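# Stand the sand core upright in its mould print

## Task

Pick up the sand core lying flat on the board and stand it upright in the empty core print of the mould, blade pointing down into the round cavity the same way as the core already on the opposite side, then release it.

## Robot and tools

Robot: two arms, left_arm and right_arm, each with a two-finger parallel gripper. All poses use one shared scene frame. The origin sits on the table top midway between the arms, +z is up, +x reaches out over the table, and left_arm is on the +y side. The names left and right are arm names and do not refer to sides of a camera image. Bases: left_arm at (-0.001, +0.294, 0) with quat_wxyz (+0.995, 0, 0, -0.098); right_arm at (+0.048, -0.231, 0) with quat_wxyz (+0.997, 0, 0, +0.077). Fingers extend along the gripper's +z axis and close along its y axis. end_effector_position is the point between the pads, roughly 1 cm back from the tips. Joint ranges in rad, base to gripper: waist -2.618..3.054, shoulder 0..3.142, elbow 0..3.142, wrist pitch -1.571..1.571, wrist yaw -1.571..1.571, wrist roll -2.094..2.094. Each wrist also carries a camera mount that can collide with things.

Row format, shared by all motion tools: a single flat list of 16 numbers, always including both arms. First left_arm as x, y, z, qw, qx, qy, qz, opening, then right_arm in the same order. x, y, z is an absolute target position for end_effector_position in metres, scene frame. The quaternion is an absolute orientation target, w first. Opening runs from -1 (closed) to +1 (fully open, 0.094 m). To keep an arm still, resend the exact pose and opening from the last result taken before it started holding still. To keep orientation steady, repeat your own chosen quaternion each time rather than copying the reported one, which drifts. A target more than 0.6 m from the arm's last reported position along any gripper axis gets refused.

execute_actions(actions, pictures): actions is an empty list, meaning look only (returns state plus pictures); or one action {"rows": [[16 numbers], ...], "steps": n}, with 1 to 15 rows and steps from 5 to 15, each step 1/30 s, where the last row repeats when steps exceed rows; or a wait {"steps": n} of up to 300, counted from the previous result and including your reply time. Each control step clips the commanded pose to within 70 mm and 16 degrees of the measured pose, so reaching a far pose takes several calls. The result arrives 5 steps before the action finishes, and those remaining steps run while you reply. Pictures come only with an empty list or pictures: true.

move(target, speed): target is one 16-number row as described above, giving absolute poses. Both grippers travel in straight lines and arrive together, taking 0.5 to 10 s. speed is in m/s, 0.002 to 0.5, default 0.25; turning is capped at twice that in rad/s. The opening is applied when the move starts. Paths ignore obstacles and the other arm. The result adds a move: line with the ending (done, off_target, moving, held, fault), any limits (paced = pose clipped, held = steps blocked, after which the arm may lurch), and each gripper's distance to its target. Pictures are included.

wait(seconds): 0 to 10 s during which nothing new is sent. zoom_image(camera, region): camera is cam_head_left or cam_head_right (both 504x504); region is [x0,y0,x1,y1] in pixels with origin at top-left, at most 504x504. read_manual(section) returns licence text only. finished_scene(scene) ends and grades the current scene; it cannot be undone.

Result lines: the state line lists each gripper's pose; reported positions can be off, more so at long reach, and motions tend to finish a centimetre or more short, usually too low. grip_measured is the measured finger opening on the command scale; each gripper's bias is up to about 1 mm. To hold something, command about 0.03 below grip_measured for a firm grip, or less for a light one. Pad force is about 50-62 N. pose unreachable / HELD mean the clearance check altered or blocked your command. Hand target shows where the controller is currently driving the gripper. MOTOR HOT appears at 75 °C; at 90 °C the arm stops for 10 s; at 100 °C it goes limp and drops. Holding loads, even while you think, heats motors, so avoid long holds. FAULT lines mean the arm stopped.

Cautions: never drop or knock anything off the table, as that fails. Don't let the arms collide or push against each other. Approach contacts slowly and with small overshoot, because faster moves and targets set deeper past the contact hit harder. Watch for occasional tugs on the held core or pushes on loose objects. Before releasing, confirm the core sits upright, blade down in the cavity, matching the opposite core. Open the gripper, lift clear, then check before finishing.

Each tool is called after "Call:" by a JSON object that holds its "op" and its "data".

## Session

Call:
{"op": "execute_actions", "data": {"actions": []}}

Scene clock: 0.00 s of 4800.00 s.
left_arm: end_effector_position=(+0.2500, +0.1086, +0.1986) grip_measured=+1.000 end_effector_quat_wxyz=(+0.211, -0.108, +0.894, -0.380) | right_arm: end_effector_position=(+0.4052, -0.3247, +0.2752) grip_measured=+1.000 end_effector_quat_wxyz=(+0.499, +0.348, +0.754, -0.249)
Joint positions: left_arm=[-0.211  1.013  0.831 -0.564  0.412 -0.83   0.094] | right_arm=[-0.019  1.301  1.113 -0.482  0.917  0.531  0.094]
Joint velocities: left_arm=[ 0.002 -0.007 -0.007  0.066  0.037  0.022  0.   ] | right_arm=[-0.002 -0.007 -0.002 -0.051 -0.066  0.022  0.   ]
Motor temperatures (°C, as the motors report them): left_arm=[29 30 31 32 31 32] | right_arm=[30 31 32 33 30 29]
Hand target (left_arm): +0.251, +0.108, +0.206; +0.221, -0.102, +0.890, -0.386
Hand target (right_arm): +0.404, -0.326, +0.283; +0.506, +0.352, +0.747, -0.249

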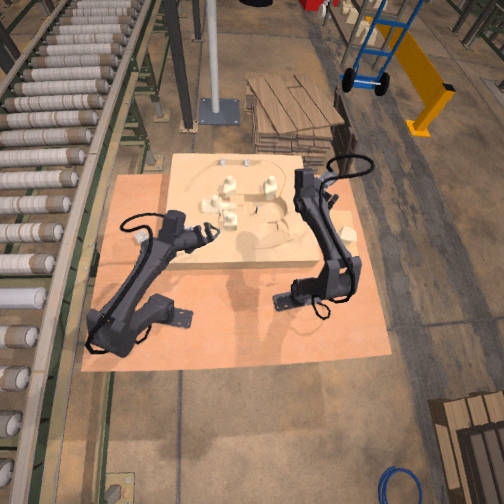

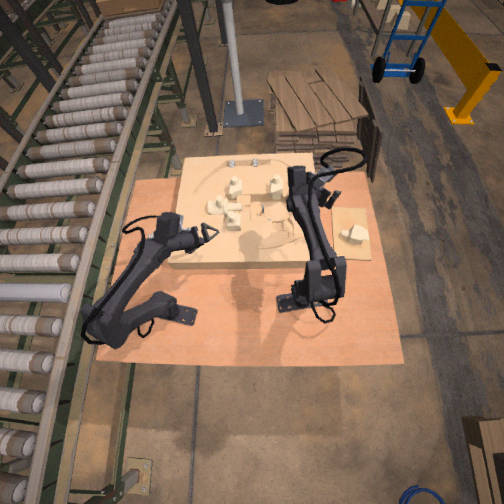

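Call:
{"op": "zoom_image", "data": {"camera": "cam_head_right", "region": [325, 200, 385, 270]}}

Call:
{"op": "zoom_image", "data": {"camera": "cam_head_right", "region": [195, 160, 315, 260]}}

Call:
{"op": "zoom_image", "data": {"camera": "cam_head_left", "region": [190, 160, 310, 260]}}

Call:
{"op": "zoom_image", "data": {"camera": "cam_head_left", "region": [320, 200, 380, 270]}}

Region (325, 200, 385, 270) of cam_head_right's 504x504 image, scaled by 7.200, with more detail than that image has; it fills the left 432 columns of this view, and the rest is white.

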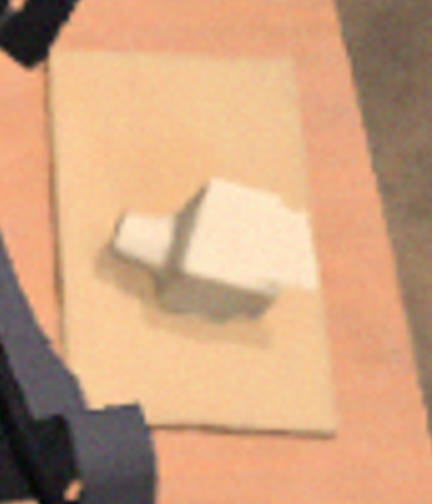

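Region (195, 160, 315, 260) of cam_head_right's 504x504 image, scaled by 4.200, with more detail than that image has.

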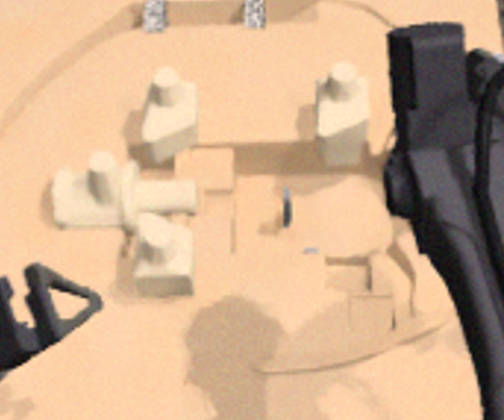

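Region (190, 160, 310, 260) of cam_head_left's 504x504 image, scaled by 4.200, with more detail than that image has.

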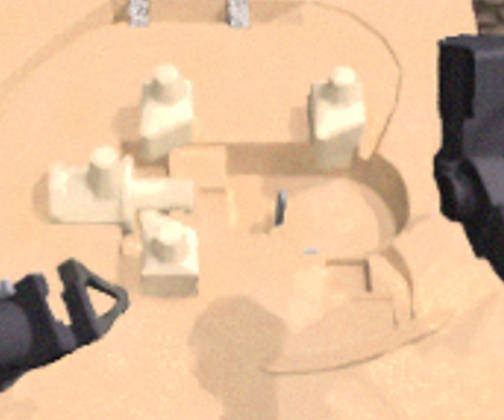

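Region (320, 200, 380, 270) of cam_head_left's 504x504 image, scaled by 7.200, with more detail than that image has; it fills the left 432 columns of this view, and the rest is white.

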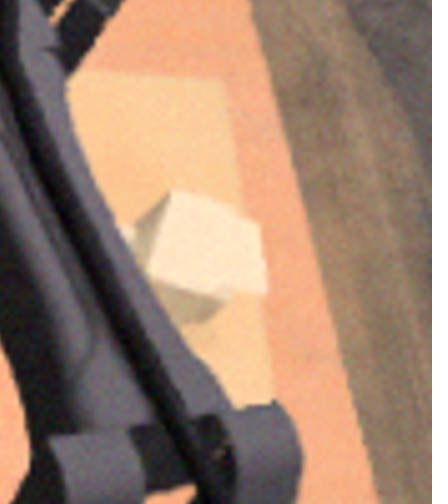

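Call:
{"op": "zoom_image", "data": {"camera": "cam_head_right", "region": [335, 217, 375, 257]}}

Call:
{"op": "zoom_image", "data": {"camera": "cam_head_right", "region": [262, 205, 302, 245]}}

Call:
{"op": "zoom_image", "data": {"camera": "cam_head_left", "region": [257, 205, 297, 245]}}

Region (335, 217, 375, 257) of cam_head_right's 504x504 image, scaled by 12.600, with more detail than that image has.

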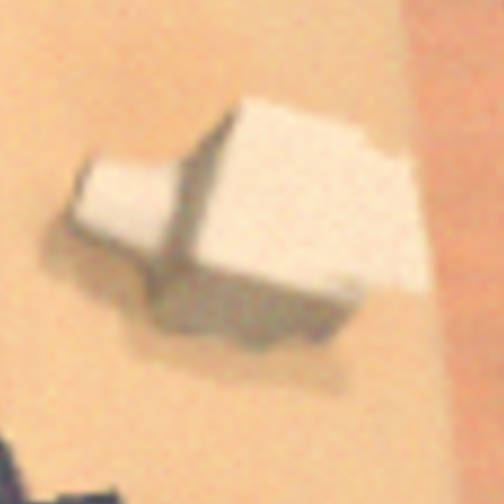

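Region (262, 205, 302, 245) of cam_head_right's 504x504 image, scaled by 12.600, with more detail than that image has.

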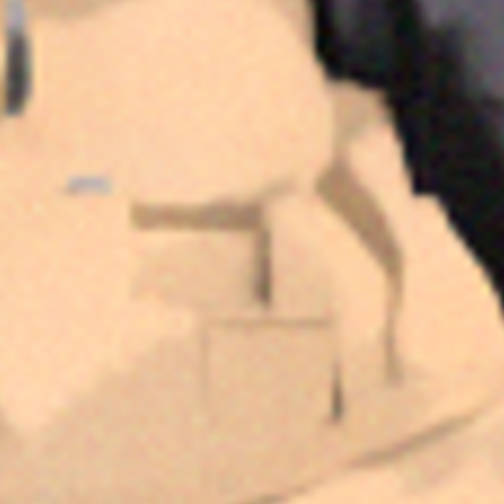

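Region (257, 205, 297, 245) of cam_head_left's 504x504 image, scaled by 12.600, with more detail than that image has.

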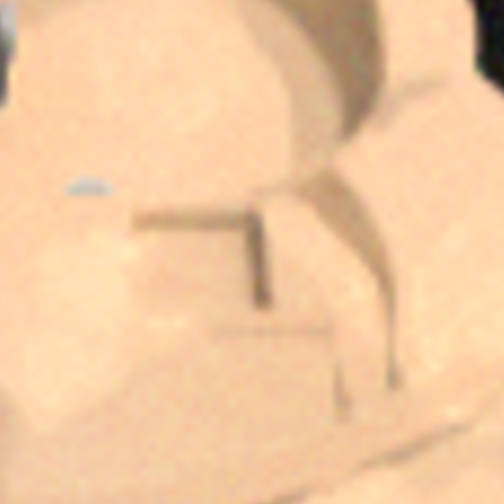

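Call:
{"op": "zoom_image", "data": {"camera": "cam_head_right", "region": [268, 215, 288, 235]}}

Call:
{"op": "zoom_image", "data": {"camera": "cam_head_left", "region": [263, 215, 283, 235]}}

Region (268, 215, 288, 235) of cam_head_right's 504x504 image, scaled by 25.200, with more detail than that image has.

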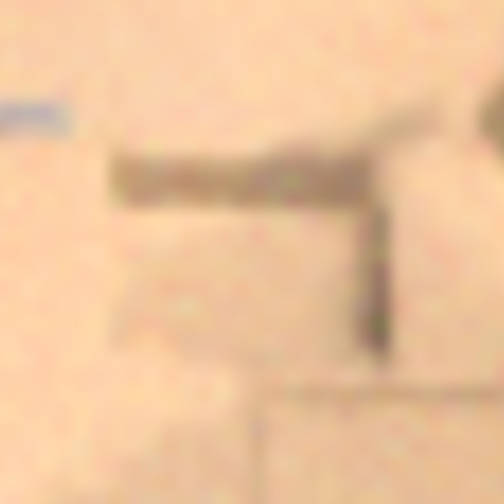

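Region (263, 215, 283, 235) of cam_head_left's 504x504 image, scaled by 25.200, with more detail than that image has.

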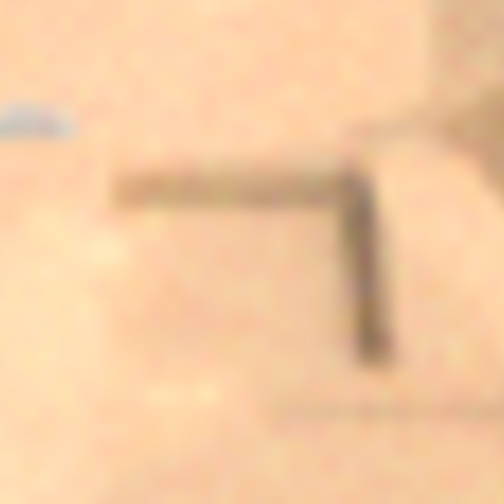

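Call:
{"op": "zoom_image", "data": {"camera": "cam_head_right", "region": [338, 221, 362, 245]}}

Call:
{"op": "zoom_image", "data": {"camera": "cam_head_right", "region": [352, 221, 376, 245]}}

Call:
{"op": "zoom_image", "data": {"camera": "cam_head_left", "region": [336, 222, 360, 246]}}

Region (338, 221, 362, 245) of cam_head_right's 504x504 image, scaled by 21.000, with more detail than that image has.

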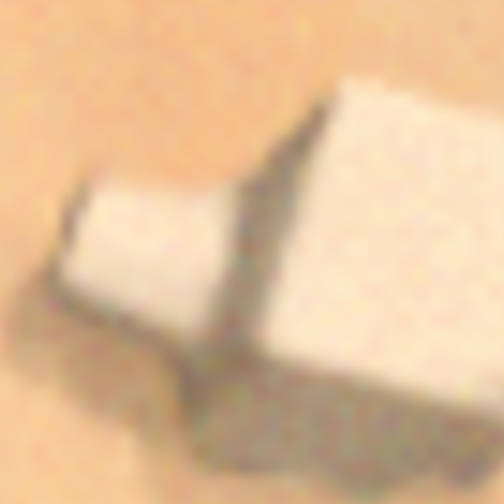

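Region (352, 221, 376, 245) of cam_head_right's 504x504 image, scaled by 21.000, with more detail than that image has.

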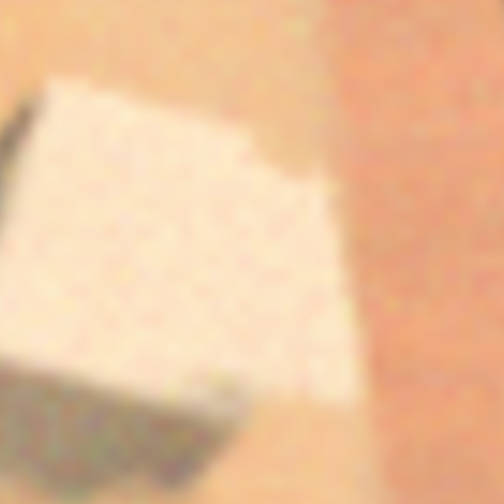

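Region (336, 222, 360, 246) of cam_head_left's 504x504 image, scaled by 21.000, with more detail than that image has.

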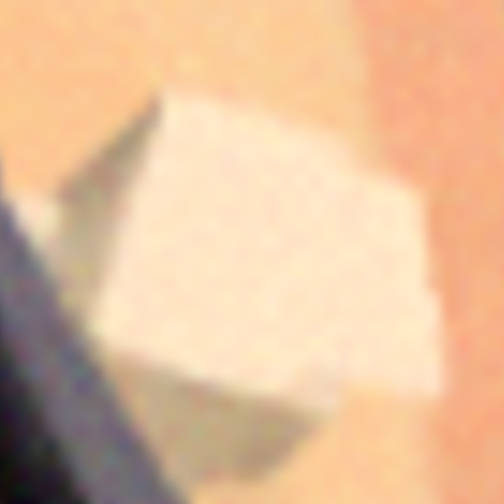

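Call:
{"op": "zoom_image", "data": {"camera": "cam_head_right", "region": [352, 246, 376, 270]}}

Call:
{"op": "zoom_image", "data": {"camera": "cam_head_right", "region": [344, 230, 368, 254]}}

Call:
{"op": "zoom_image", "data": {"camera": "cam_head_right", "region": [324, 198, 348, 222]}}

Region (352, 246, 376, 270) of cam_head_right's 504x504 image, scaled by 21.000, with more detail than that image has.

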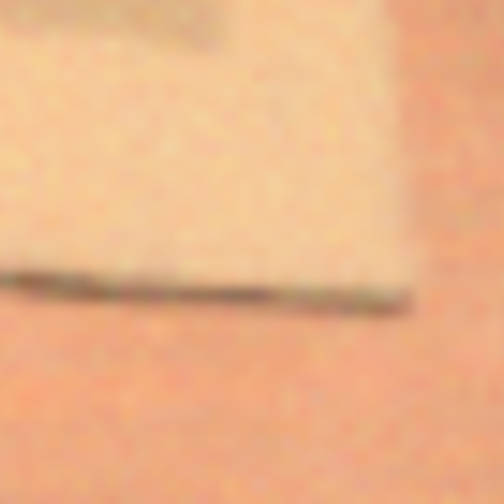

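Region (344, 230, 368, 254) of cam_head_right's 504x504 image, scaled by 21.000, with more detail than that image has.

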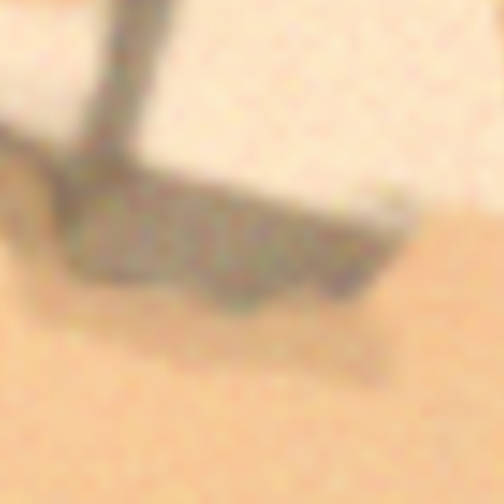

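Region (324, 198, 348, 222) of cam_head_right's 504x504 image, scaled by 21.000, with more detail than that image has.

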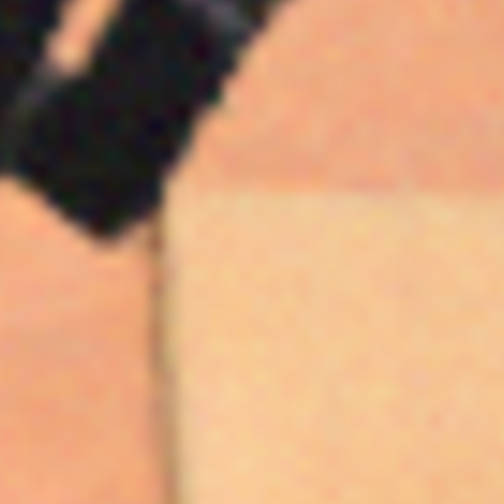

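Call:
{"op": "move", "data": {"target": [0.251,0.108,0.206,0.221,-0.102,0.890,-0.386,1,0.327,-0.4265,0.122,0.1768,0.7716,0.5606,-0.2433,1], "speed": 0.45}}

Call:
{"op": "zoom_image", "data": {"camera": "cam_head_right", "region": [320, 195, 390, 265]}}

Call:
{"op": "zoom_image", "data": {"camera": "cam_head_left", "region": [310, 195, 380, 265]}}

Scene clock: 22.13 s of 4800.00 s.
left_arm: end_effector_position=(+0.2500, +0.1086, +0.1986) grip_measured=+1.000 end_effector_quat_wxyz=(+0.211, -0.108, +0.894, -0.380) | right_arm: end_effector_position=(+0.3256, -0.4262, +0.1128) grip_measured=+1.000 end_effector_quat_wxyz=(+0.179, +0.763, +0.566, -0.255)
Joint positions: left_arm=[-0.211  1.013  0.831 -0.564  0.412 -0.83   0.094] | right_arm=[-0.453  1.797  1.36  -1.151  0.633  1.572  0.094]
Joint velocities: left_arm=[ 0.002 -0.002  0.007 -0.037 -0.022 -0.095  0.   ] | right_arm=[ 0.002 -0.002 -0.012 -0.037 -0.066  0.037  0.   ]
Motor temperatures (°C, as the motors report them): left_arm=[29 31 34 34 31 32] | right_arm=[30 32 35 34 30 29]
Hand target (left_arm): +0.251, +0.108, +0.206; +0.221, -0.102, +0.890, -0.386
Hand target (right_arm): +0.330, -0.429, +0.120; +0.184, +0.767, +0.560, -0.253
Off the commanded pose (left_arm): 0.008 m, 2 deg.
Off the commanded pose (right_arm): 0.009 m, 2 deg.
Kept back: nothing.
After step 90, 17.23 s passed at rest.
move: done

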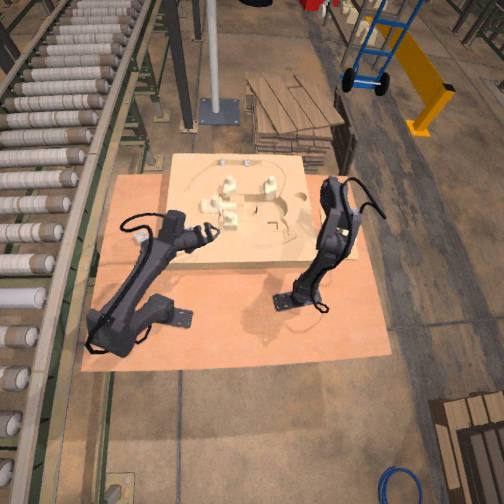

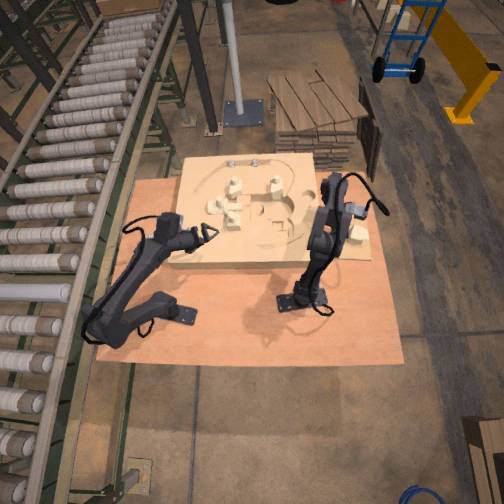

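Region (320, 195, 390, 265) of cam_head_right's 504x504 image, scaled by 7.200, with more detail than that image has.

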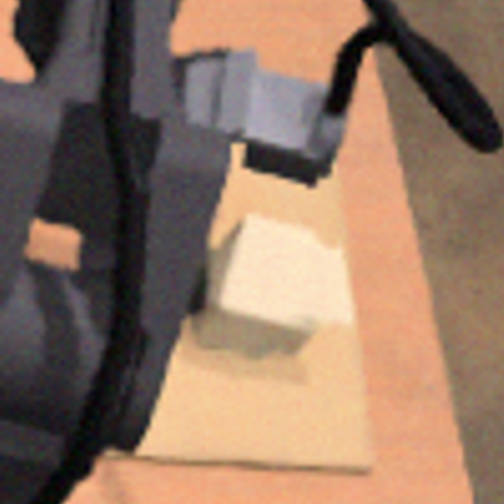

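Region (310, 195, 380, 265) of cam_head_left's 504x504 image, scaled by 7.200, with more detail than that image has.

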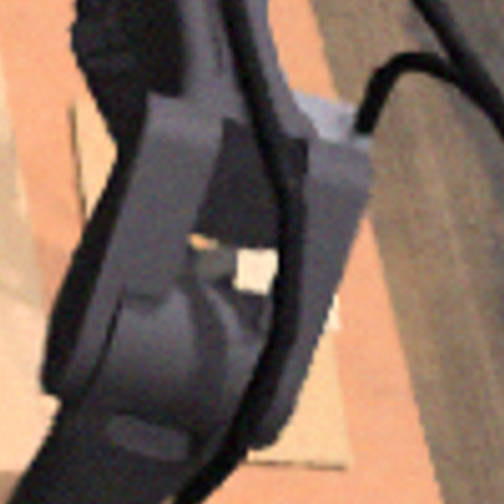

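Call:
{"op": "move", "data": {"target": [0.251,0.108,0.206,0.221,-0.102,0.890,-0.386,1,0.3135,-0.4705,0.061,0.1768,0.7716,0.5606,-0.2433,1], "speed": 0.2}}

Call:
{"op": "zoom_image", "data": {"camera": "cam_head_right", "region": [325, 200, 395, 270]}}

Scene clock: 23.50 s of 4800.00 s.
left_arm: end_effector_position=(+0.2500, +0.1086, +0.1986) grip_measured=+1.000 end_effector_quat_wxyz=(+0.211, -0.108, +0.894, -0.380) | right_arm: end_effector_position=(+0.3164, -0.4708, +0.0642) grip_measured=+1.000 end_effector_quat_wxyz=(+0.179, +0.774, +0.558, -0.241)
Joint positions: left_arm=[-0.211  1.013  0.831 -0.564  0.412 -0.83   0.094] | right_arm=[-0.601  1.84   1.223 -0.857  0.602  1.414  0.094]
Joint velocities: left_arm=[-0.007 -0.007  0.017  0.037 -0.066 -0.007  0.   ] | right_arm=[-0.007  0.002 -0.012 -0.022  0.037 -0.022  0.   ]
Motor temperatures (°C, as the motors report them): left_arm=[29 31 34 35 31 32] | right_arm=[30 32 35 34 30 29]
Hand target (left_arm): +0.251, +0.108, +0.206; +0.221, -0.102, +0.890, -0.386
Hand target (right_arm): +0.313, -0.471, +0.061; +0.176, +0.772, +0.560, -0.245
Off the commanded pose (left_arm): 0.008 m, 2 deg.
Off the commanded pose (right_arm): 0.004 m, 1 deg.
Kept back: nothing.
move: done

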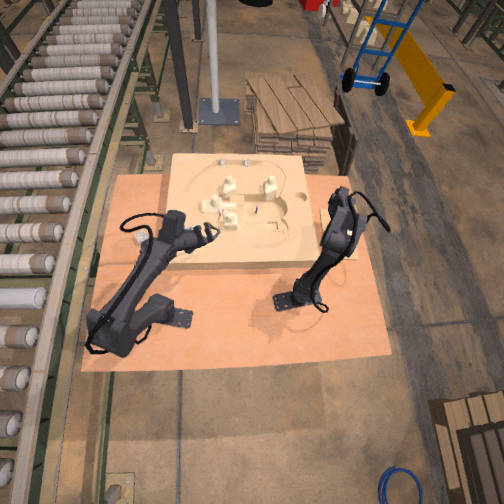

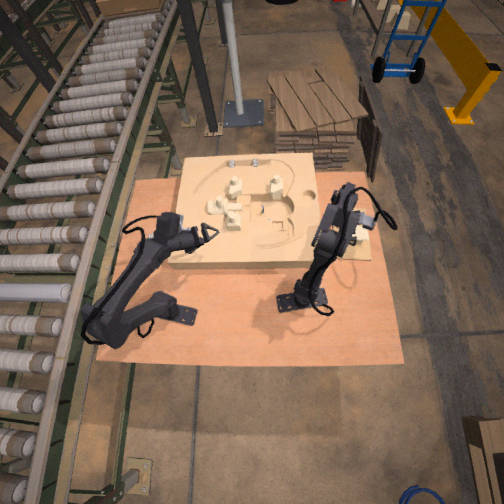

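Region (325, 200, 395, 270) of cam_head_right's 504x504 image, scaled by 7.200, with more detail than that image has.

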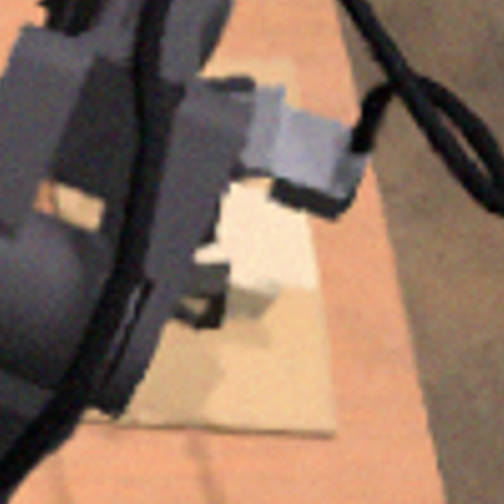

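Call:
{"op": "execute_actions", "data": {"actions": [{"rows": [[0.251,0.108,0.206,0.221,-0.102,0.890,-0.386,1,0.313,-0.4705,0.059,0.1768,0.7716,0.5606,-0.2433,1],[0.251,0.108,0.206,0.221,-0.102,0.890,-0.386,1,0.3125,-0.4705,0.057,0.1768,0.7716,0.5606,-0.2433,1],[0.251,0.108,0.206,0.221,-0.102,0.890,-0.386,1,0.312,-0.4705,0.055,0.1768,0.7716,0.5606,-0.2433,0.9],[0.251,0.108,0.206,0.221,-0.102,0.890,-0.386,1,0.3115,-0.4705,0.053,0.1768,0.7716,0.5606,-0.2433,0.8],[0.251,0.108,0.206,0.221,-0.102,0.890,-0.386,1,0.311,-0.4705,0.051,0.1768,0.7716,0.5606,-0.2433,0.7],[0.251,0.108,0.206,0.221,-0.102,0.890,-0.386,1,0.311,-0.4705,0.051,0.1768,0.7716,0.5606,-0.2433,0.6],[0.251,0.108,0.206,0.221,-0.102,0.890,-0.386,1,0.311,-0.4705,0.051,0.1768,0.7716,0.5606,-0.2433,0.5],[0.251,0.108,0.206,0.221,-0.102,0.890,-0.386,1,0.311,-0.4705,0.051,0.1768,0.7716,0.5606,-0.2433,0.42],[0.251,0.108,0.206,0.221,-0.102,0.890,-0.386,1,0.311,-0.4705,0.051,0.1768,0.7716,0.5606,-0.2433,0.35],[0.251,0.108,0.206,0.221,-0.102,0.890,-0.386,1,0.311,-0.4705,0.051,0.1768,0.7716,0.5606,-0.2433,0.29],[0.251,0.108,0.206,0.221,-0.102,0.890,-0.386,1,0.311,-0.4705,0.051,0.1768,0.7716,0.5606,-0.2433,0.24],[0.251,0.108,0.206,0.221,-0.102,0.890,-0.386,1,0.311,-0.4705,0.051,0.1768,0.7716,0.5606,-0.2433,0.2],[0.251,0.108,0.206,0.221,-0.102,0.890,-0.386,1,0.311,-0.4705,0.051,0.1768,0.7716,0.5606,-0.2433,0.17],[0.251,0.108,0.206,0.221,-0.102,0.890,-0.386,1,0.311,-0.4705,0.051,0.1768,0.7716,0.5606,-0.2433,0.145],[0.251,0.108,0.206,0.221,-0.102,0.890,-0.386,1,0.311,-0.4705,0.051,0.1768,0.7716,0.5606,-0.2433,0.12]], "steps": 15}]}}

Call:
{"op": "execute_actions", "data": {"actions": [{"steps": 10}]}}

Scene clock: 25.17 s of 4800.00 s.
left_arm: end_effector_position=(+0.2500, +0.1086, +0.1986) grip_measured=+1.000 end_effector_quat_wxyz=(+0.211, -0.108, +0.894, -0.380) | right_arm: end_effector_position=(+0.3159, -0.4698, +0.0558) grip_measured=+0.325 end_effector_quat_wxyz=(+0.182, +0.774, +0.559, -0.236)
Joint positions: left_arm=[-0.211  1.013  0.831 -0.564  0.412 -0.83   0.094] | right_arm=[-0.601  1.84   1.187 -0.81   0.597  1.41   0.062]
Joint velocities: left_arm=[ 0.002  0.007  0.012 -0.125 -0.066  0.051  0.   ] | right_arm=[-0.012 -0.002 -0.007  0.11  -0.081 -0.037 -0.067]
Motor temperatures (°C, as the motors report them): left_arm=[29 31 34 35 31 32] | right_arm=[30 32 35 34 30 29]
Steps of this call (steps 1 to 40: nothing new was sent; steps 41 to 50: the first 10 steps of this action). Readings (end_effector_position):
41: left_arm (+0.2500, +0.1086, +0.1986) | right_arm (+0.3168, -0.4709, +0.0642)
42: left_arm (+0.2500, +0.1086, +0.1986) | right_arm (+0.3172, -0.4711, +0.0638)
44: left_arm (+0.2500, +0.1086, +0.1986) | right_arm (+0.3168, -0.4709, +0.0614)
48: left_arm (+0.2500, +0.1086, +0.1986) | right_arm (+0.3143, -0.4693, +0.0559)
50: the state above

Scene clock: 25.50 s of 4800.00 s.
left_arm: end_effector_position=(+0.2500, +0.1086, +0.1986) grip_measured=+1.000 end_effector_quat_wxyz=(+0.211, -0.108, +0.894, -0.380) | right_arm: end_effector_position=(+0.3182, -0.4706, +0.0558) grip_measured=+0.150 end_effector_quat_wxyz=(+0.186, +0.774, +0.558, -0.233)
Joint positions: left_arm=[-0.211  1.013  0.831 -0.564  0.412 -0.83   0.094] | right_arm=[-0.601  1.84   1.187 -0.799  0.595  1.407  0.054]
Joint velocities: left_arm=[-0.002 -0.007 -0.002  0.022  0.007 -0.022  0.   ] | right_arm=[ 0.007  0.007 -0.002 -0.066  0.007  0.022 -0.   ]
Motor temperatures (°C, as the motors report them): left_arm=[29 31 34 35 31 32] | right_arm=[30 32 35 34 30 29]
Hand target (left_arm): +0.251, +0.108, +0.206; +0.221, -0.102, +0.890, -0.386
Hand target (right_arm): +0.311, -0.471, +0.051; +0.177, +0.772, +0.561, -0.243
Off the commanded pose (left_arm): 0.008 m, 2 deg.
Off the commanded pose (right_arm): 0.009 m, 2 deg.
Kept back: nothing.
Steps of this call (steps 1 to 5: the last 5 steps of your previous action; steps 6 to 10: nothing new was sent). Readings (end_effector_position):
1: left_arm (+0.2500, +0.1086, +0.1986) | right_arm (+0.3166, -0.4701, +0.0558)
2: left_arm (+0.2500, +0.1086, +0.1986) | right_arm (+0.3173, -0.4703, +0.0559)
4: left_arm (+0.2500, +0.1086, +0.1986) | right_arm (+0.3181, -0.4706, +0.0559)
8: left_arm (+0.2500, +0.1086, +0.1986) | right_arm (+0.3182, -0.4706, +0.0558)
10: the state above

Call:
{"op": "execute_actions", "data": {"actions": [{"rows": [[0.251,0.108,0.206,0.221,-0.102,0.890,-0.386,1,0.312,-0.4705,0.055,0.179,0.771,0.560,-0.245,0.12],[0.251,0.108,0.206,0.221,-0.102,0.890,-0.386,1,0.313,-0.4706,0.061,0.181,0.770,0.5595,-0.248,0.12],[0.251,0.108,0.206,0.221,-0.102,0.890,-0.386,1,0.314,-0.4706,0.068,0.183,0.769,0.559,-0.251,0.12],[0.251,0.108,0.206,0.221,-0.102,0.890,-0.386,1,0.315,-0.4707,0.075,0.185,0.768,0.558,-0.254,0.12],[0.251,0.108,0.206,0.221,-0.102,0.890,-0.386,1,0.316,-0.4708,0.082,0.187,0.767,0.5575,-0.257,0.12],[0.251,0.108,0.206,0.221,-0.102,0.890,-0.386,1,0.317,-0.4709,0.088,0.189,0.766,0.5565,-0.260,0.12],[0.251,0.108,0.206,0.221,-0.102,0.890,-0.386,1,0.318,-0.471,0.093,0.190,0.7655,0.556,-0.262,0.12],[0.251,0.108,0.206,0.221,-0.102,0.890,-0.386,1,0.318,-0.471,0.097,0.1914,0.765,0.5558,-0.2634,0.12],[0.251,0.108,0.206,0.221,-0.102,0.890,-0.386,1,0.318,-0.471,0.100,0.1914,0.765,0.5558,-0.2634,0.12]], "steps": 12}]}}

Call:
{"op": "move", "data": {"target": [0.251,0.108,0.206,0.221,-0.102,0.890,-0.386,1,0.448,-0.497,0.100,0.3256,0.0,0.9455,0.0,0.12], "speed": 0.45}}

Call:
{"op": "zoom_image", "data": {"camera": "cam_head_right", "region": [325, 180, 405, 260]}}

Scene clock: 27.33 s of 4800.00 s.
left_arm: end_effector_position=(+0.2500, +0.1086, +0.1986) grip_measured=+1.000 end_effector_quat_wxyz=(+0.211, -0.108, +0.894, -0.380) | right_arm: end_effector_position=(+0.3137, -0.4660, +0.0599) grip_measured=+0.150 end_effector_quat_wxyz=(+0.171, +0.770, +0.565, -0.242)
Joint positions: left_arm=[-0.211  1.013  0.831 -0.564  0.412 -0.83   0.094] | right_arm=[-0.594  1.84   1.208 -0.86   0.597  1.412  0.054]
Joint velocities: left_arm=[-0.002 -0.017  0.002 -0.037 -0.022  0.007  0.   ] | right_arm=[ 0.095 -0.007  0.291 -0.696 -0.007 -0.007 -0.   ]
Motor temperatures (°C, as the motors report them): left_arm=[29 31 34 35 31 32] | right_arm=[30 32 35 34 30 29]
Steps of this call (steps 1 to 48: nothing new was sent; steps 49 to 55: the first 7 steps of this action). Readings (end_effector_position):
49: left_arm (+0.2500, +0.1086, +0.1986) | right_arm (+0.3182, -0.4706, +0.0558)
50: left_arm (+0.2500, +0.1086, +0.1986) | right_arm (+0.3180, -0.4705, +0.0558)
52: left_arm (+0.2500, +0.1086, +0.1986) | right_arm (+0.3171, -0.4701, +0.0562)
55: the state above

Scene clock: 30.83 s of 4800.00 s.
left_arm: end_effector_position=(+0.2500, +0.1086, +0.1986) grip_measured=+1.000 end_effector_quat_wxyz=(+0.211, -0.108, +0.894, -0.380) | right_arm: end_effector_position=(+0.4307, -0.4868, +0.0733) grip_measured=+0.150 end_effector_quat_wxyz=(+0.280, +0.018, +0.960, +0.019)
Joint positions: left_arm=[-0.211  1.013  0.831 -0.564  0.412 -0.83   0.094] | right_arm=[-0.893  1.951  1.403 -0.599 -0.392 -0.617  0.054]
Joint velocities: left_arm=[ 0.002  0.002 -0.017  0.051 -0.037  0.007  0.   ] | right_arm=[-0.012 -0.022 -0.017  0.081 -0.007 -0.037 -0.   ]
Motor temperatures (°C, as the motors report them): left_arm=[29 31 34 35 31 32] | right_arm=[30 33 35 34 30 29]
Hand target (left_arm): +0.251, +0.108, +0.206; +0.221, -0.102, +0.890, -0.386
Hand target (right_arm): +0.445, -0.497, +0.099; +0.319, +0.005, +0.948, +0.005
Off your previous action's commanded pose (left_arm): 0.008 m, 2 deg at its last step (step 5 of this call).
Off your previous action's commanded pose (right_arm): 0.029 m, 4 deg at its last step (step 5 of this call).
Off the commanded pose (left_arm): 0.008 m, 2 deg.
Off the commanded pose (right_arm): 0.033 m, 6 deg.
Kept back: nothing.
move: off_target (right_arm)

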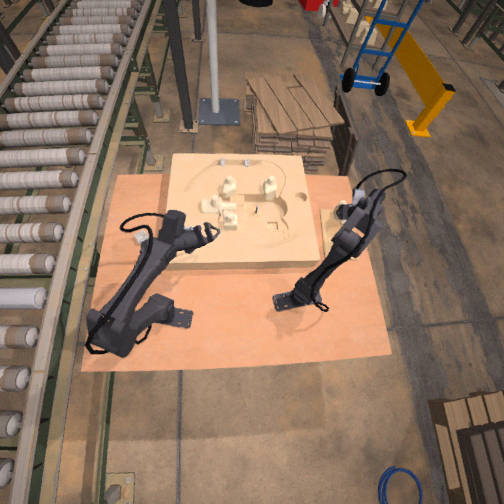

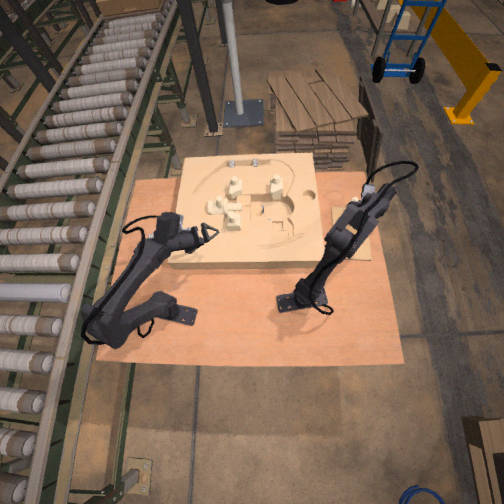

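Region (325, 180, 405, 260) of cam_head_right's 504x504 image, scaled by 6.300, with more detail than that image has.

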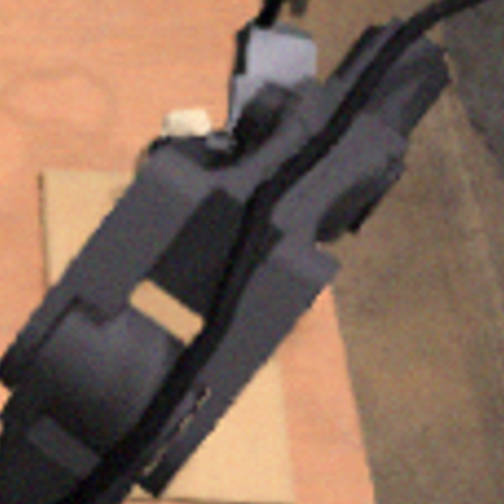

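Call:
{"op": "execute_actions", "data": {"actions": [{"rows": [[0.251,0.108,0.206,0.221,-0.102,0.890,-0.386,1,0.4495,-0.498,0.100,0.328,-0.001,0.9447,-0.002,0.12],[0.251,0.108,0.206,0.221,-0.102,0.890,-0.386,1,0.451,-0.4993,0.0995,0.330,-0.002,0.944,-0.004,0.12],[0.251,0.108,0.206,0.221,-0.102,0.890,-0.386,1,0.4525,-0.5005,0.0985,0.332,-0.003,0.9433,-0.006,0.12],[0.251,0.108,0.206,0.221,-0.102,0.890,-0.386,1,0.454,-0.5017,0.097,0.334,-0.004,0.9426,-0.008,0.12],[0.251,0.108,0.206,0.221,-0.102,0.890,-0.386,1,0.4555,-0.5029,0.0955,0.336,-0.005,0.9418,-0.010,0.12],[0.251,0.108,0.206,0.221,-0.102,0.890,-0.386,1,0.457,-0.504,0.094,0.338,-0.005,0.9411,-0.010,0.12],[0.251,0.108,0.206,0.221,-0.102,0.890,-0.386,1,0.457,-0.504,0.0925,0.338,-0.005,0.9411,-0.010,0.12],[0.251,0.108,0.206,0.221,-0.102,0.890,-0.386,1,0.457,-0.504,0.091,0.338,-0.005,0.9411,-0.010,0.12],[0.251,0.108,0.206,0.221,-0.102,0.890,-0.386,1,0.457,-0.504,0.0895,0.338,-0.005,0.9411,-0.010,0.12],[0.251,0.108,0.206,0.221,-0.102,0.890,-0.386,1,0.457,-0.504,0.088,0.338,-0.005,0.9411,-0.010,0.12],[0.251,0.108,0.206,0.221,-0.102,0.890,-0.386,1,0.457,-0.504,0.0865,0.338,-0.005,0.9411,-0.010,0.12],[0.251,0.108,0.206,0.221,-0.102,0.890,-0.386,1,0.457,-0.504,0.085,0.338,-0.005,0.9411,-0.010,0.12],[0.251,0.108,0.206,0.221,-0.102,0.890,-0.386,1,0.457,-0.504,0.0835,0.338,-0.005,0.9411,-0.010,0.12],[0.251,0.108,0.206,0.221,-0.102,0.890,-0.386,1,0.457,-0.504,0.082,0.338,-0.005,0.9411,-0.010,0.12],[0.251,0.108,0.206,0.221,-0.102,0.890,-0.386,1,0.457,-0.504,0.0805,0.338,-0.005,0.9411,-0.010,0.12]], "steps": 15}]}}

Call:
{"op": "execute_actions", "data": {"actions": [{"rows": [[0.251,0.108,0.206,0.221,-0.102,0.890,-0.386,1,0.457,-0.504,0.079,0.338,-0.005,0.9411,-0.010,0.12],[0.251,0.108,0.206,0.221,-0.102,0.890,-0.386,1,0.457,-0.504,0.0775,0.338,-0.005,0.9411,-0.010,0.12],[0.251,0.108,0.206,0.221,-0.102,0.890,-0.386,1,0.457,-0.504,0.076,0.338,-0.005,0.9411,-0.010,0.12],[0.251,0.108,0.206,0.221,-0.102,0.890,-0.386,1,0.457,-0.504,0.0745,0.338,-0.005,0.9411,-0.010,0.12],[0.251,0.108,0.206,0.221,-0.102,0.890,-0.386,1,0.457,-0.504,0.073,0.338,-0.005,0.9411,-0.010,0.12]], "steps": 15}]}}

Scene clock: 32.40 s of 4800.00 s.
left_arm: end_effector_position=(+0.2500, +0.1086, +0.1986) grip_measured=+1.000 end_effector_quat_wxyz=(+0.211, -0.108, +0.894, -0.380) | right_arm: end_effector_position=(+0.4369, -0.4942, +0.0699) grip_measured=+0.150 end_effector_quat_wxyz=(+0.292, +0.011, +0.956, +0.009)
Joint positions: left_arm=[-0.211  1.013  0.831 -0.564  0.412 -0.83   0.094] | right_arm=[-0.898  1.97   1.403 -0.551 -0.397 -0.629  0.054]
Joint velocities: left_arm=[ 0.007 -0.002 -0.002 -0.007  0.022 -0.007  0.   ] | right_arm=[-0.007  0.022 -0.002  0.242  0.007 -0.007  0.001]
Motor temperatures (°C, as the motors report them): left_arm=[29 31 34 35 31 32] | right_arm=[30 34 35 34 30 29]
Steps of this call (steps 1 to 37: nothing new was sent; steps 38 to 47: the first 10 steps of this action). Readings (end_effector_position):
38: left_arm (+0.2500, +0.1086, +0.1986) | right_arm (+0.4259, -0.4851, +0.0632)
39: left_arm (+0.2500, +0.1086, +0.1986) | right_arm (+0.4265, -0.4856, +0.0636)
41: left_arm (+0.2500, +0.1086, +0.1986) | right_arm (+0.4287, -0.4873, +0.0648)
45: left_arm (+0.2500, +0.1086, +0.1986) | right_arm (+0.4343, -0.4921, +0.0683)
47: the state above

Scene clock: 32.90 s of 4800.00 s.
left_arm: end_effector_position=(+0.2500, +0.1086, +0.1986) grip_measured=+1.000 end_effector_quat_wxyz=(+0.211, -0.108, +0.894, -0.380) | right_arm: end_effector_position=(+0.4441, -0.5003, +0.0582) grip_measured=+0.150 end_effector_quat_wxyz=(+0.303, +0.008, +0.953, +0.001)
Joint positions: left_arm=[-0.211  1.013  0.831 -0.564  0.412 -0.83   0.094] | right_arm=[-0.898  2.003  1.388 -0.475 -0.399 -0.629  0.054]
Joint velocities: left_arm=[-0.012 -0.017  0.012 -0.037  0.007 -0.037  0.   ] | right_arm=[ 0.012  0.012 -0.042 -0.007 -0.007  0.007 -0.001]
Motor temperatures (°C, as the motors report them): left_arm=[29 31 34 35 31 32] | right_arm=[30 34 35 34 30 29]
Off your previous action's commanded pose (left_arm): 0.008 m, 2 deg at its last step (step 5 of this call).
Off your previous action's commanded pose (right_arm): 0.018 m, 5 deg at its last step (step 5 of this call).
Steps of this call (steps 1 to 5: the last 5 steps of your previous action; steps 6 to 15: the first 10 steps of this action). Readings (end_effector_position):
6: left_arm (+0.2500, +0.1086, +0.1986) | right_arm (+0.4430, -0.4993, +0.0702)
7: left_arm (+0.2500, +0.1086, +0.1986) | right_arm (+0.4437, -0.5000, +0.0690)
9: left_arm (+0.2500, +0.1086, +0.1986) | right_arm (+0.4449, -0.5011, +0.0661)
13: left_arm (+0.2500, +0.1086, +0.1986) | right_arm (+0.4448, -0.5010, +0.0602)
15: the state above

Call:
{"op": "execute_actions", "data": {"actions": [{"rows": [[0.251,0.108,0.206,0.221,-0.102,0.890,-0.386,1,0.4555,-0.5035,0.0708,0.3336,-0.0036,0.9427,-0.0088,0.12],[0.251,0.108,0.206,0.221,-0.102,0.890,-0.386,1,0.454,-0.5031,0.0685,0.3292,-0.0022,0.9442,-0.0075,0.12],[0.251,0.108,0.206,0.221,-0.102,0.890,-0.386,1,0.4525,-0.5027,0.0663,0.3249,-0.0009,0.9457,-0.0063,0.12],[0.251,0.108,0.206,0.221,-0.102,0.890,-0.386,1,0.451,-0.5022,0.064,0.3205,0.0005,0.9472,-0.005,0.12],[0.251,0.108,0.206,0.221,-0.102,0.890,-0.386,1,0.4495,-0.5018,0.0618,0.3161,0.0019,0.9487,-0.0038,0.12],[0.251,0.108,0.206,0.221,-0.102,0.890,-0.386,1,0.448,-0.5014,0.0595,0.3118,0.0033,0.9501,-0.0025,0.12],[0.251,0.108,0.206,0.221,-0.102,0.890,-0.386,1,0.4465,-0.5009,0.0573,0.3074,0.0046,0.9516,-0.0013,0.12],[0.251,0.108,0.206,0.221,-0.102,0.890,-0.386,1,0.445,-0.5005,0.055,0.303,0.006,0.953,0.0,0.12]], "steps": 15}]}}

Scene clock: 33.60 s of 4800.00 s.
left_arm: end_effector_position=(+0.2500, +0.1086, +0.1986) grip_measured=+1.000 end_effector_quat_wxyz=(+0.211, -0.108, +0.894, -0.380) | right_arm: end_effector_position=(+0.4445, -0.5018, +0.0573) grip_measured=+0.150 end_effector_quat_wxyz=(+0.303, +0.008, +0.953, -0.002)
Joint positions: left_arm=[-0.211  1.013  0.831 -0.564  0.412 -0.83   0.094] | right_arm=[-0.898  2.005  1.387 -0.468 -0.394 -0.63   0.054]
Joint velocities: left_arm=[-0.012 -0.002 -0.002 -0.022  0.081 -0.007  0.   ] | right_arm=[-0.012 -0.012  0.002 -0.051 -0.007 -0.051 -0.001]
Motor temperatures (°C, as the motors report them): left_arm=[29 31 34 35 31 32] | right_arm=[30 34 35 34 30 29]
Off your previous action's commanded pose (left_arm): 0.008 m, 2 deg at its last step (step 5 of this call).
Off your previous action's commanded pose (right_arm): 0.019 m, 4 deg at its last step (step 5 of this call).
Steps of this call (steps 1 to 5: the last 5 steps of your previous action; steps 6 to 11: nothing new was sent; steps 12 to 21: the first 10 steps of this action). Readings (end_effector_position):
12: left_arm (+0.2500, +0.1086, +0.1986) | right_arm (+0.4453, -0.5015, +0.0590)
13: left_arm (+0.2500, +0.1086, +0.1986) | right_arm (+0.4453, -0.5015, +0.0590)
15: left_arm (+0.2500, +0.1086, +0.1986) | right_arm (+0.4453, -0.5015, +0.0590)
19: left_arm (+0.2500, +0.1086, +0.1986) | right_arm (+0.4445, -0.5018, +0.0573)
21: the state above

Call:
{"op": "execute_actions", "data": {"actions": [{"rows": [[0.251,0.108,0.206,0.221,-0.102,0.890,-0.386,1,0.445,-0.5012,0.056,0.303,0.006,0.953,0.0,0.35],[0.251,0.108,0.206,0.221,-0.102,0.890,-0.386,1,0.445,-0.5012,0.056,0.303,0.006,0.953,0.0,0.7],[0.251,0.108,0.206,0.221,-0.102,0.890,-0.386,1,0.445,-0.5012,0.056,0.303,0.006,0.953,0.0,1]], "steps": 6}]}}

Call:
{"op": "move", "data": {"target": [0.251,0.108,0.206,0.221,-0.102,0.890,-0.386,1,0.4035,-0.5012,0.066,0.6756,0.0058,0.7373,-0.0053,1], "speed": 0.35}}

Call:
{"op": "zoom_image", "data": {"camera": "cam_head_right", "region": [325, 190, 405, 270]}}

Call:
{"op": "zoom_image", "data": {"camera": "cam_head_left", "region": [315, 190, 395, 270]}}

Scene clock: 34.50 s of 4800.00 s.
left_arm: end_effector_position=(+0.2500, +0.1086, +0.1986) grip_measured=+1.000 end_effector_quat_wxyz=(+0.211, -0.108, +0.894, -0.380) | right_arm: end_effector_position=(+0.4445, -0.5018, +0.0573) grip_measured=+0.261 end_effector_quat_wxyz=(+0.303, +0.008, +0.953, -0.002)
Joint positions: left_arm=[-0.211  1.013  0.831 -0.564  0.412 -0.83   0.094] | right_arm=[-0.898  2.005  1.387 -0.468 -0.394 -0.63   0.059]
Joint velocities: left_arm=[-0.002  0.002 -0.002 -0.051  0.007  0.007  0.   ] | right_arm=[ 0.012 -0.007  0.007 -0.022 -0.051  0.037  0.175]
Motor temperatures (°C, as the motors report them): left_arm=[29 31 34 35 31 32] | right_arm=[30 34 35 34 30 29]
Off your previous action's commanded pose (left_arm): 0.008 m, 2 deg at its last step (step 5 of this call).
Off your previous action's commanded pose (right_arm): 0.003 m, 0 deg at its last step (step 5 of this call).
Steps of this call (steps 1 to 5: the last 5 steps of your previous action; steps 6 to 26: nothing new was sent; step 27: the first step of this action). Readings (end_effector_position):
27: the state above

Scene clock: 37.13 s of 4800.00 s.
left_arm: end_effector_position=(+0.2500, +0.1086, +0.1986) grip_measured=+1.000 end_effector_quat_wxyz=(+0.211, -0.108, +0.894, -0.380) | right_arm: end_effector_position=(+0.4060, -0.5072, +0.0723) grip_measured=+1.000 end_effector_quat_wxyz=(+0.680, +0.004, +0.733, -0.007)
Joint positions: left_arm=[-0.211  1.013  0.831 -0.564  0.412 -0.83   0.094] | right_arm=[-1.144  2.194  0.72   1.34  -0.971 -0.114  0.094]
Joint velocities: left_arm=[-0.012 -0.012  0.012 -0.022 -0.022  0.007  0.   ] | right_arm=[-0.002 -0.002  0.002  0.066  0.007  0.007  0.   ]
Motor temperatures (°C, as the motors report them): left_arm=[29 31 34 35 31 32] | right_arm=[30 34 35 34 30 29]
Hand target (left_arm): +0.251, +0.108, +0.206; +0.221, -0.102, +0.890, -0.386
Hand target (right_arm): +0.403, -0.502, +0.066; +0.677, +0.009, +0.736, +0.002
Off your previous action's commanded pose (left_arm): 0.008 m, 2 deg at its last step (step 5 of this call).
Off your previous action's commanded pose (right_arm): 0.002 m, 0 deg at its last step (step 5 of this call).
Off the commanded pose (left_arm): 0.008 m, 2 deg.
Off the commanded pose (right_arm): 0.009 m, 1 deg.
Kept back: nothing.
move: done

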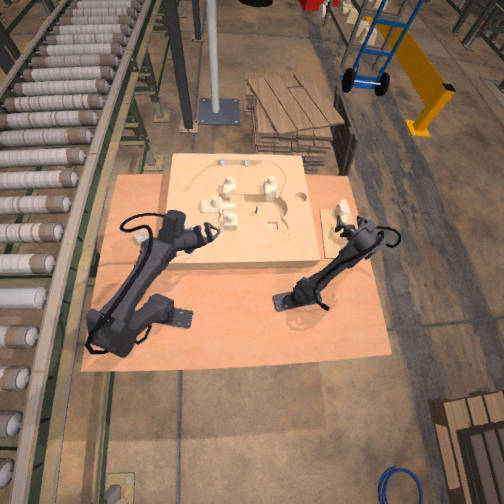

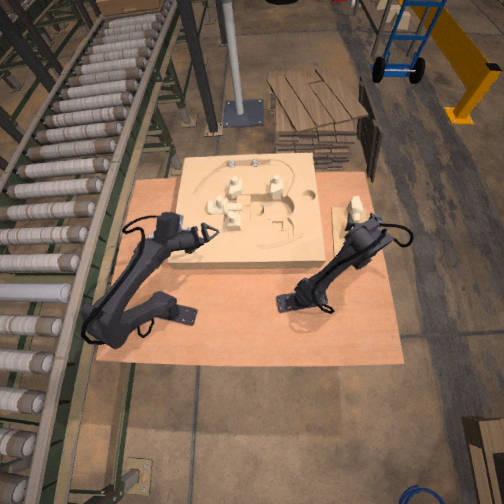

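Region (325, 190, 405, 270) of cam_head_right's 504x504 image, scaled by 6.300, with more detail than that image has.

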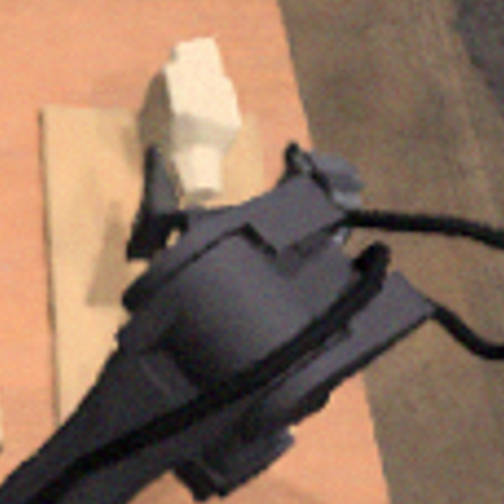

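Region (315, 190, 395, 270) of cam_head_left's 504x504 image, scaled by 6.300, with more detail than that image has.

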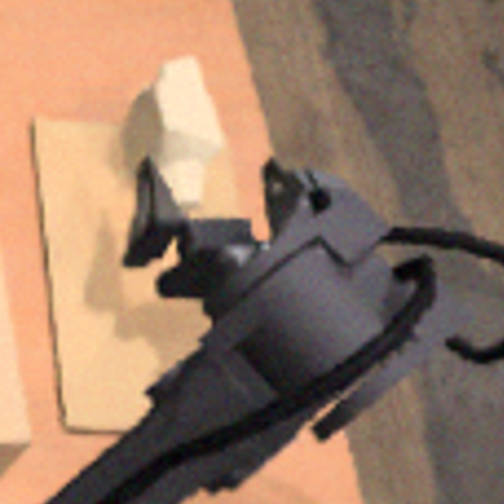

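Call:
{"op": "zoom_image", "data": {"camera": "cam_head_left", "region": [330, 196, 366, 232]}}

Call:
{"op": "zoom_image", "data": {"camera": "cam_head_right", "region": [341, 193, 377, 229]}}

Region (330, 196, 366, 232) of cam_head_left's 504x504 image, scaled by 14.000, with more detail than that image has.

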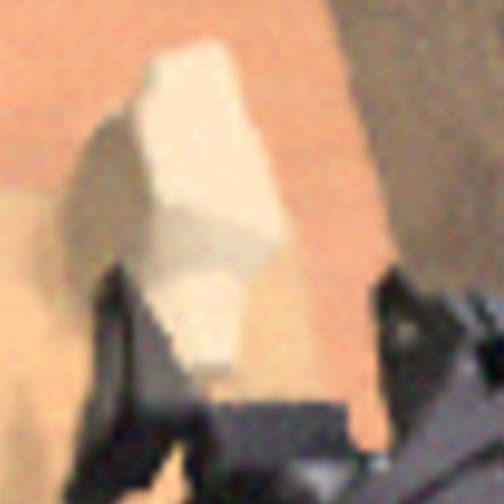

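Region (341, 193, 377, 229) of cam_head_right's 504x504 image, scaled by 14.000, with more detail than that image has.

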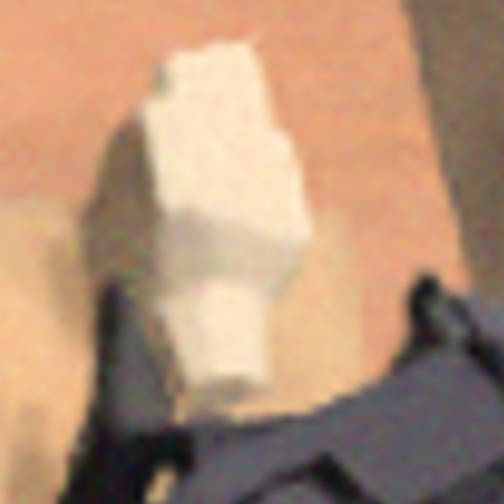

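Call:
{"op": "move", "data": {"target": [0.251,0.108,0.206,0.221,-0.102,0.890,-0.386,1,0.440,-0.4975,0.056,0.6756,0.0058,0.7373,-0.0053,1], "speed": 0.1}}

Call:
{"op": "zoom_image", "data": {"camera": "cam_head_left", "region": [328, 194, 364, 230]}}

Call:
{"op": "zoom_image", "data": {"camera": "cam_head_right", "region": [339, 191, 375, 227]}}

Scene clock: 41.20 s of 4800.00 s.
left_arm: end_effector_position=(+0.2500, +0.1086, +0.1986) grip_measured=+1.000 end_effector_quat_wxyz=(+0.211, -0.108, +0.894, -0.380) | right_arm: end_effector_position=(+0.4344, -0.4911, +0.0511) grip_measured=+1.000 end_effector_quat_wxyz=(+0.669, +0.011, +0.743, +0.004)
Joint positions: left_arm=[-0.211  1.013  0.831 -0.564  0.412 -0.83   0.094] | right_arm=[-1.047  2.261  0.751  1.346 -0.878 -0.107  0.094]
Joint velocities: left_arm=[ 0.002  0.007 -0.007 -0.066  0.022  0.022  0.   ] | right_arm=[-0.007 -0.017 -0.007 -0.022  0.037 -0.051  0.   ]
Motor temperatures (°C, as the motors report them): left_arm=[29 31 34 35 31 32] | right_arm=[30 34 34 35 30 29]
Hand target (left_arm): +0.251, +0.108, +0.206; +0.221, -0.102, +0.890, -0.386
Hand target (right_arm): +0.440, -0.497, +0.056; +0.676, +0.006, +0.737, -0.005
Off the commanded pose (left_arm): 0.008 m, 2 deg.
Off the commanded pose (right_arm): 0.010 m, 2 deg.
Kept back: nothing.
After step 90, 0.20 s passed at rest.
move: done

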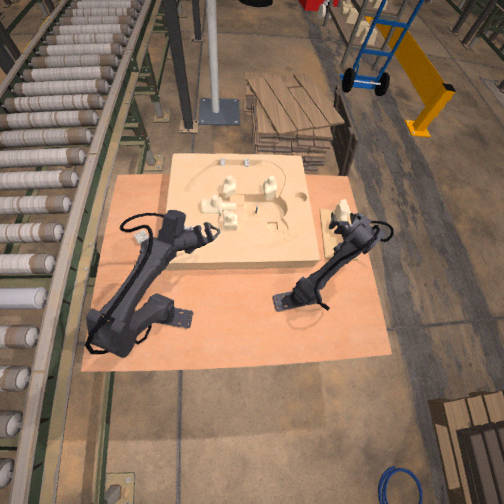

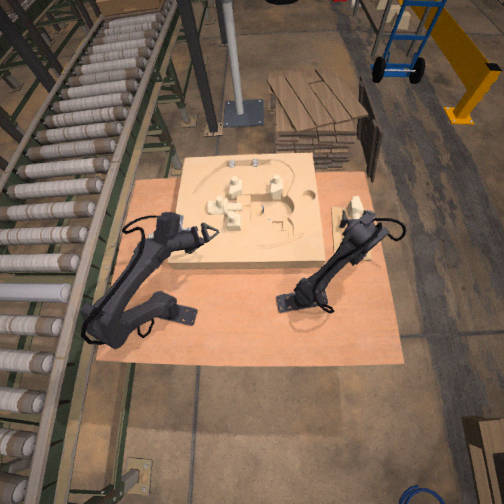

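Region (328, 194, 364, 230) of cam_head_left's 504x504 image, scaled by 14.000, with more detail than that image has.

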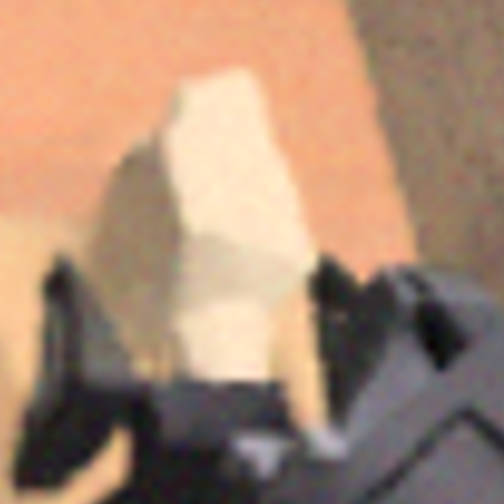

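Region (339, 191, 375, 227) of cam_head_right's 504x504 image, scaled by 14.000, with more detail than that image has.

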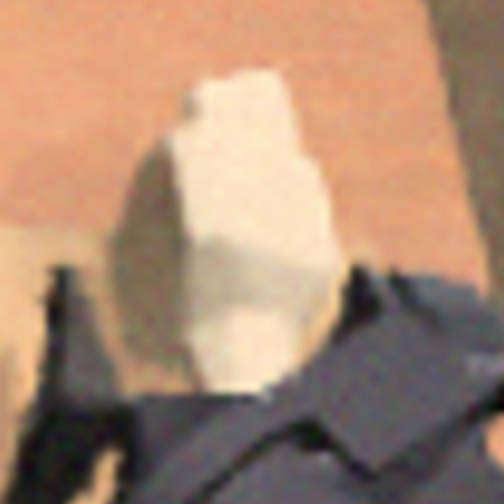

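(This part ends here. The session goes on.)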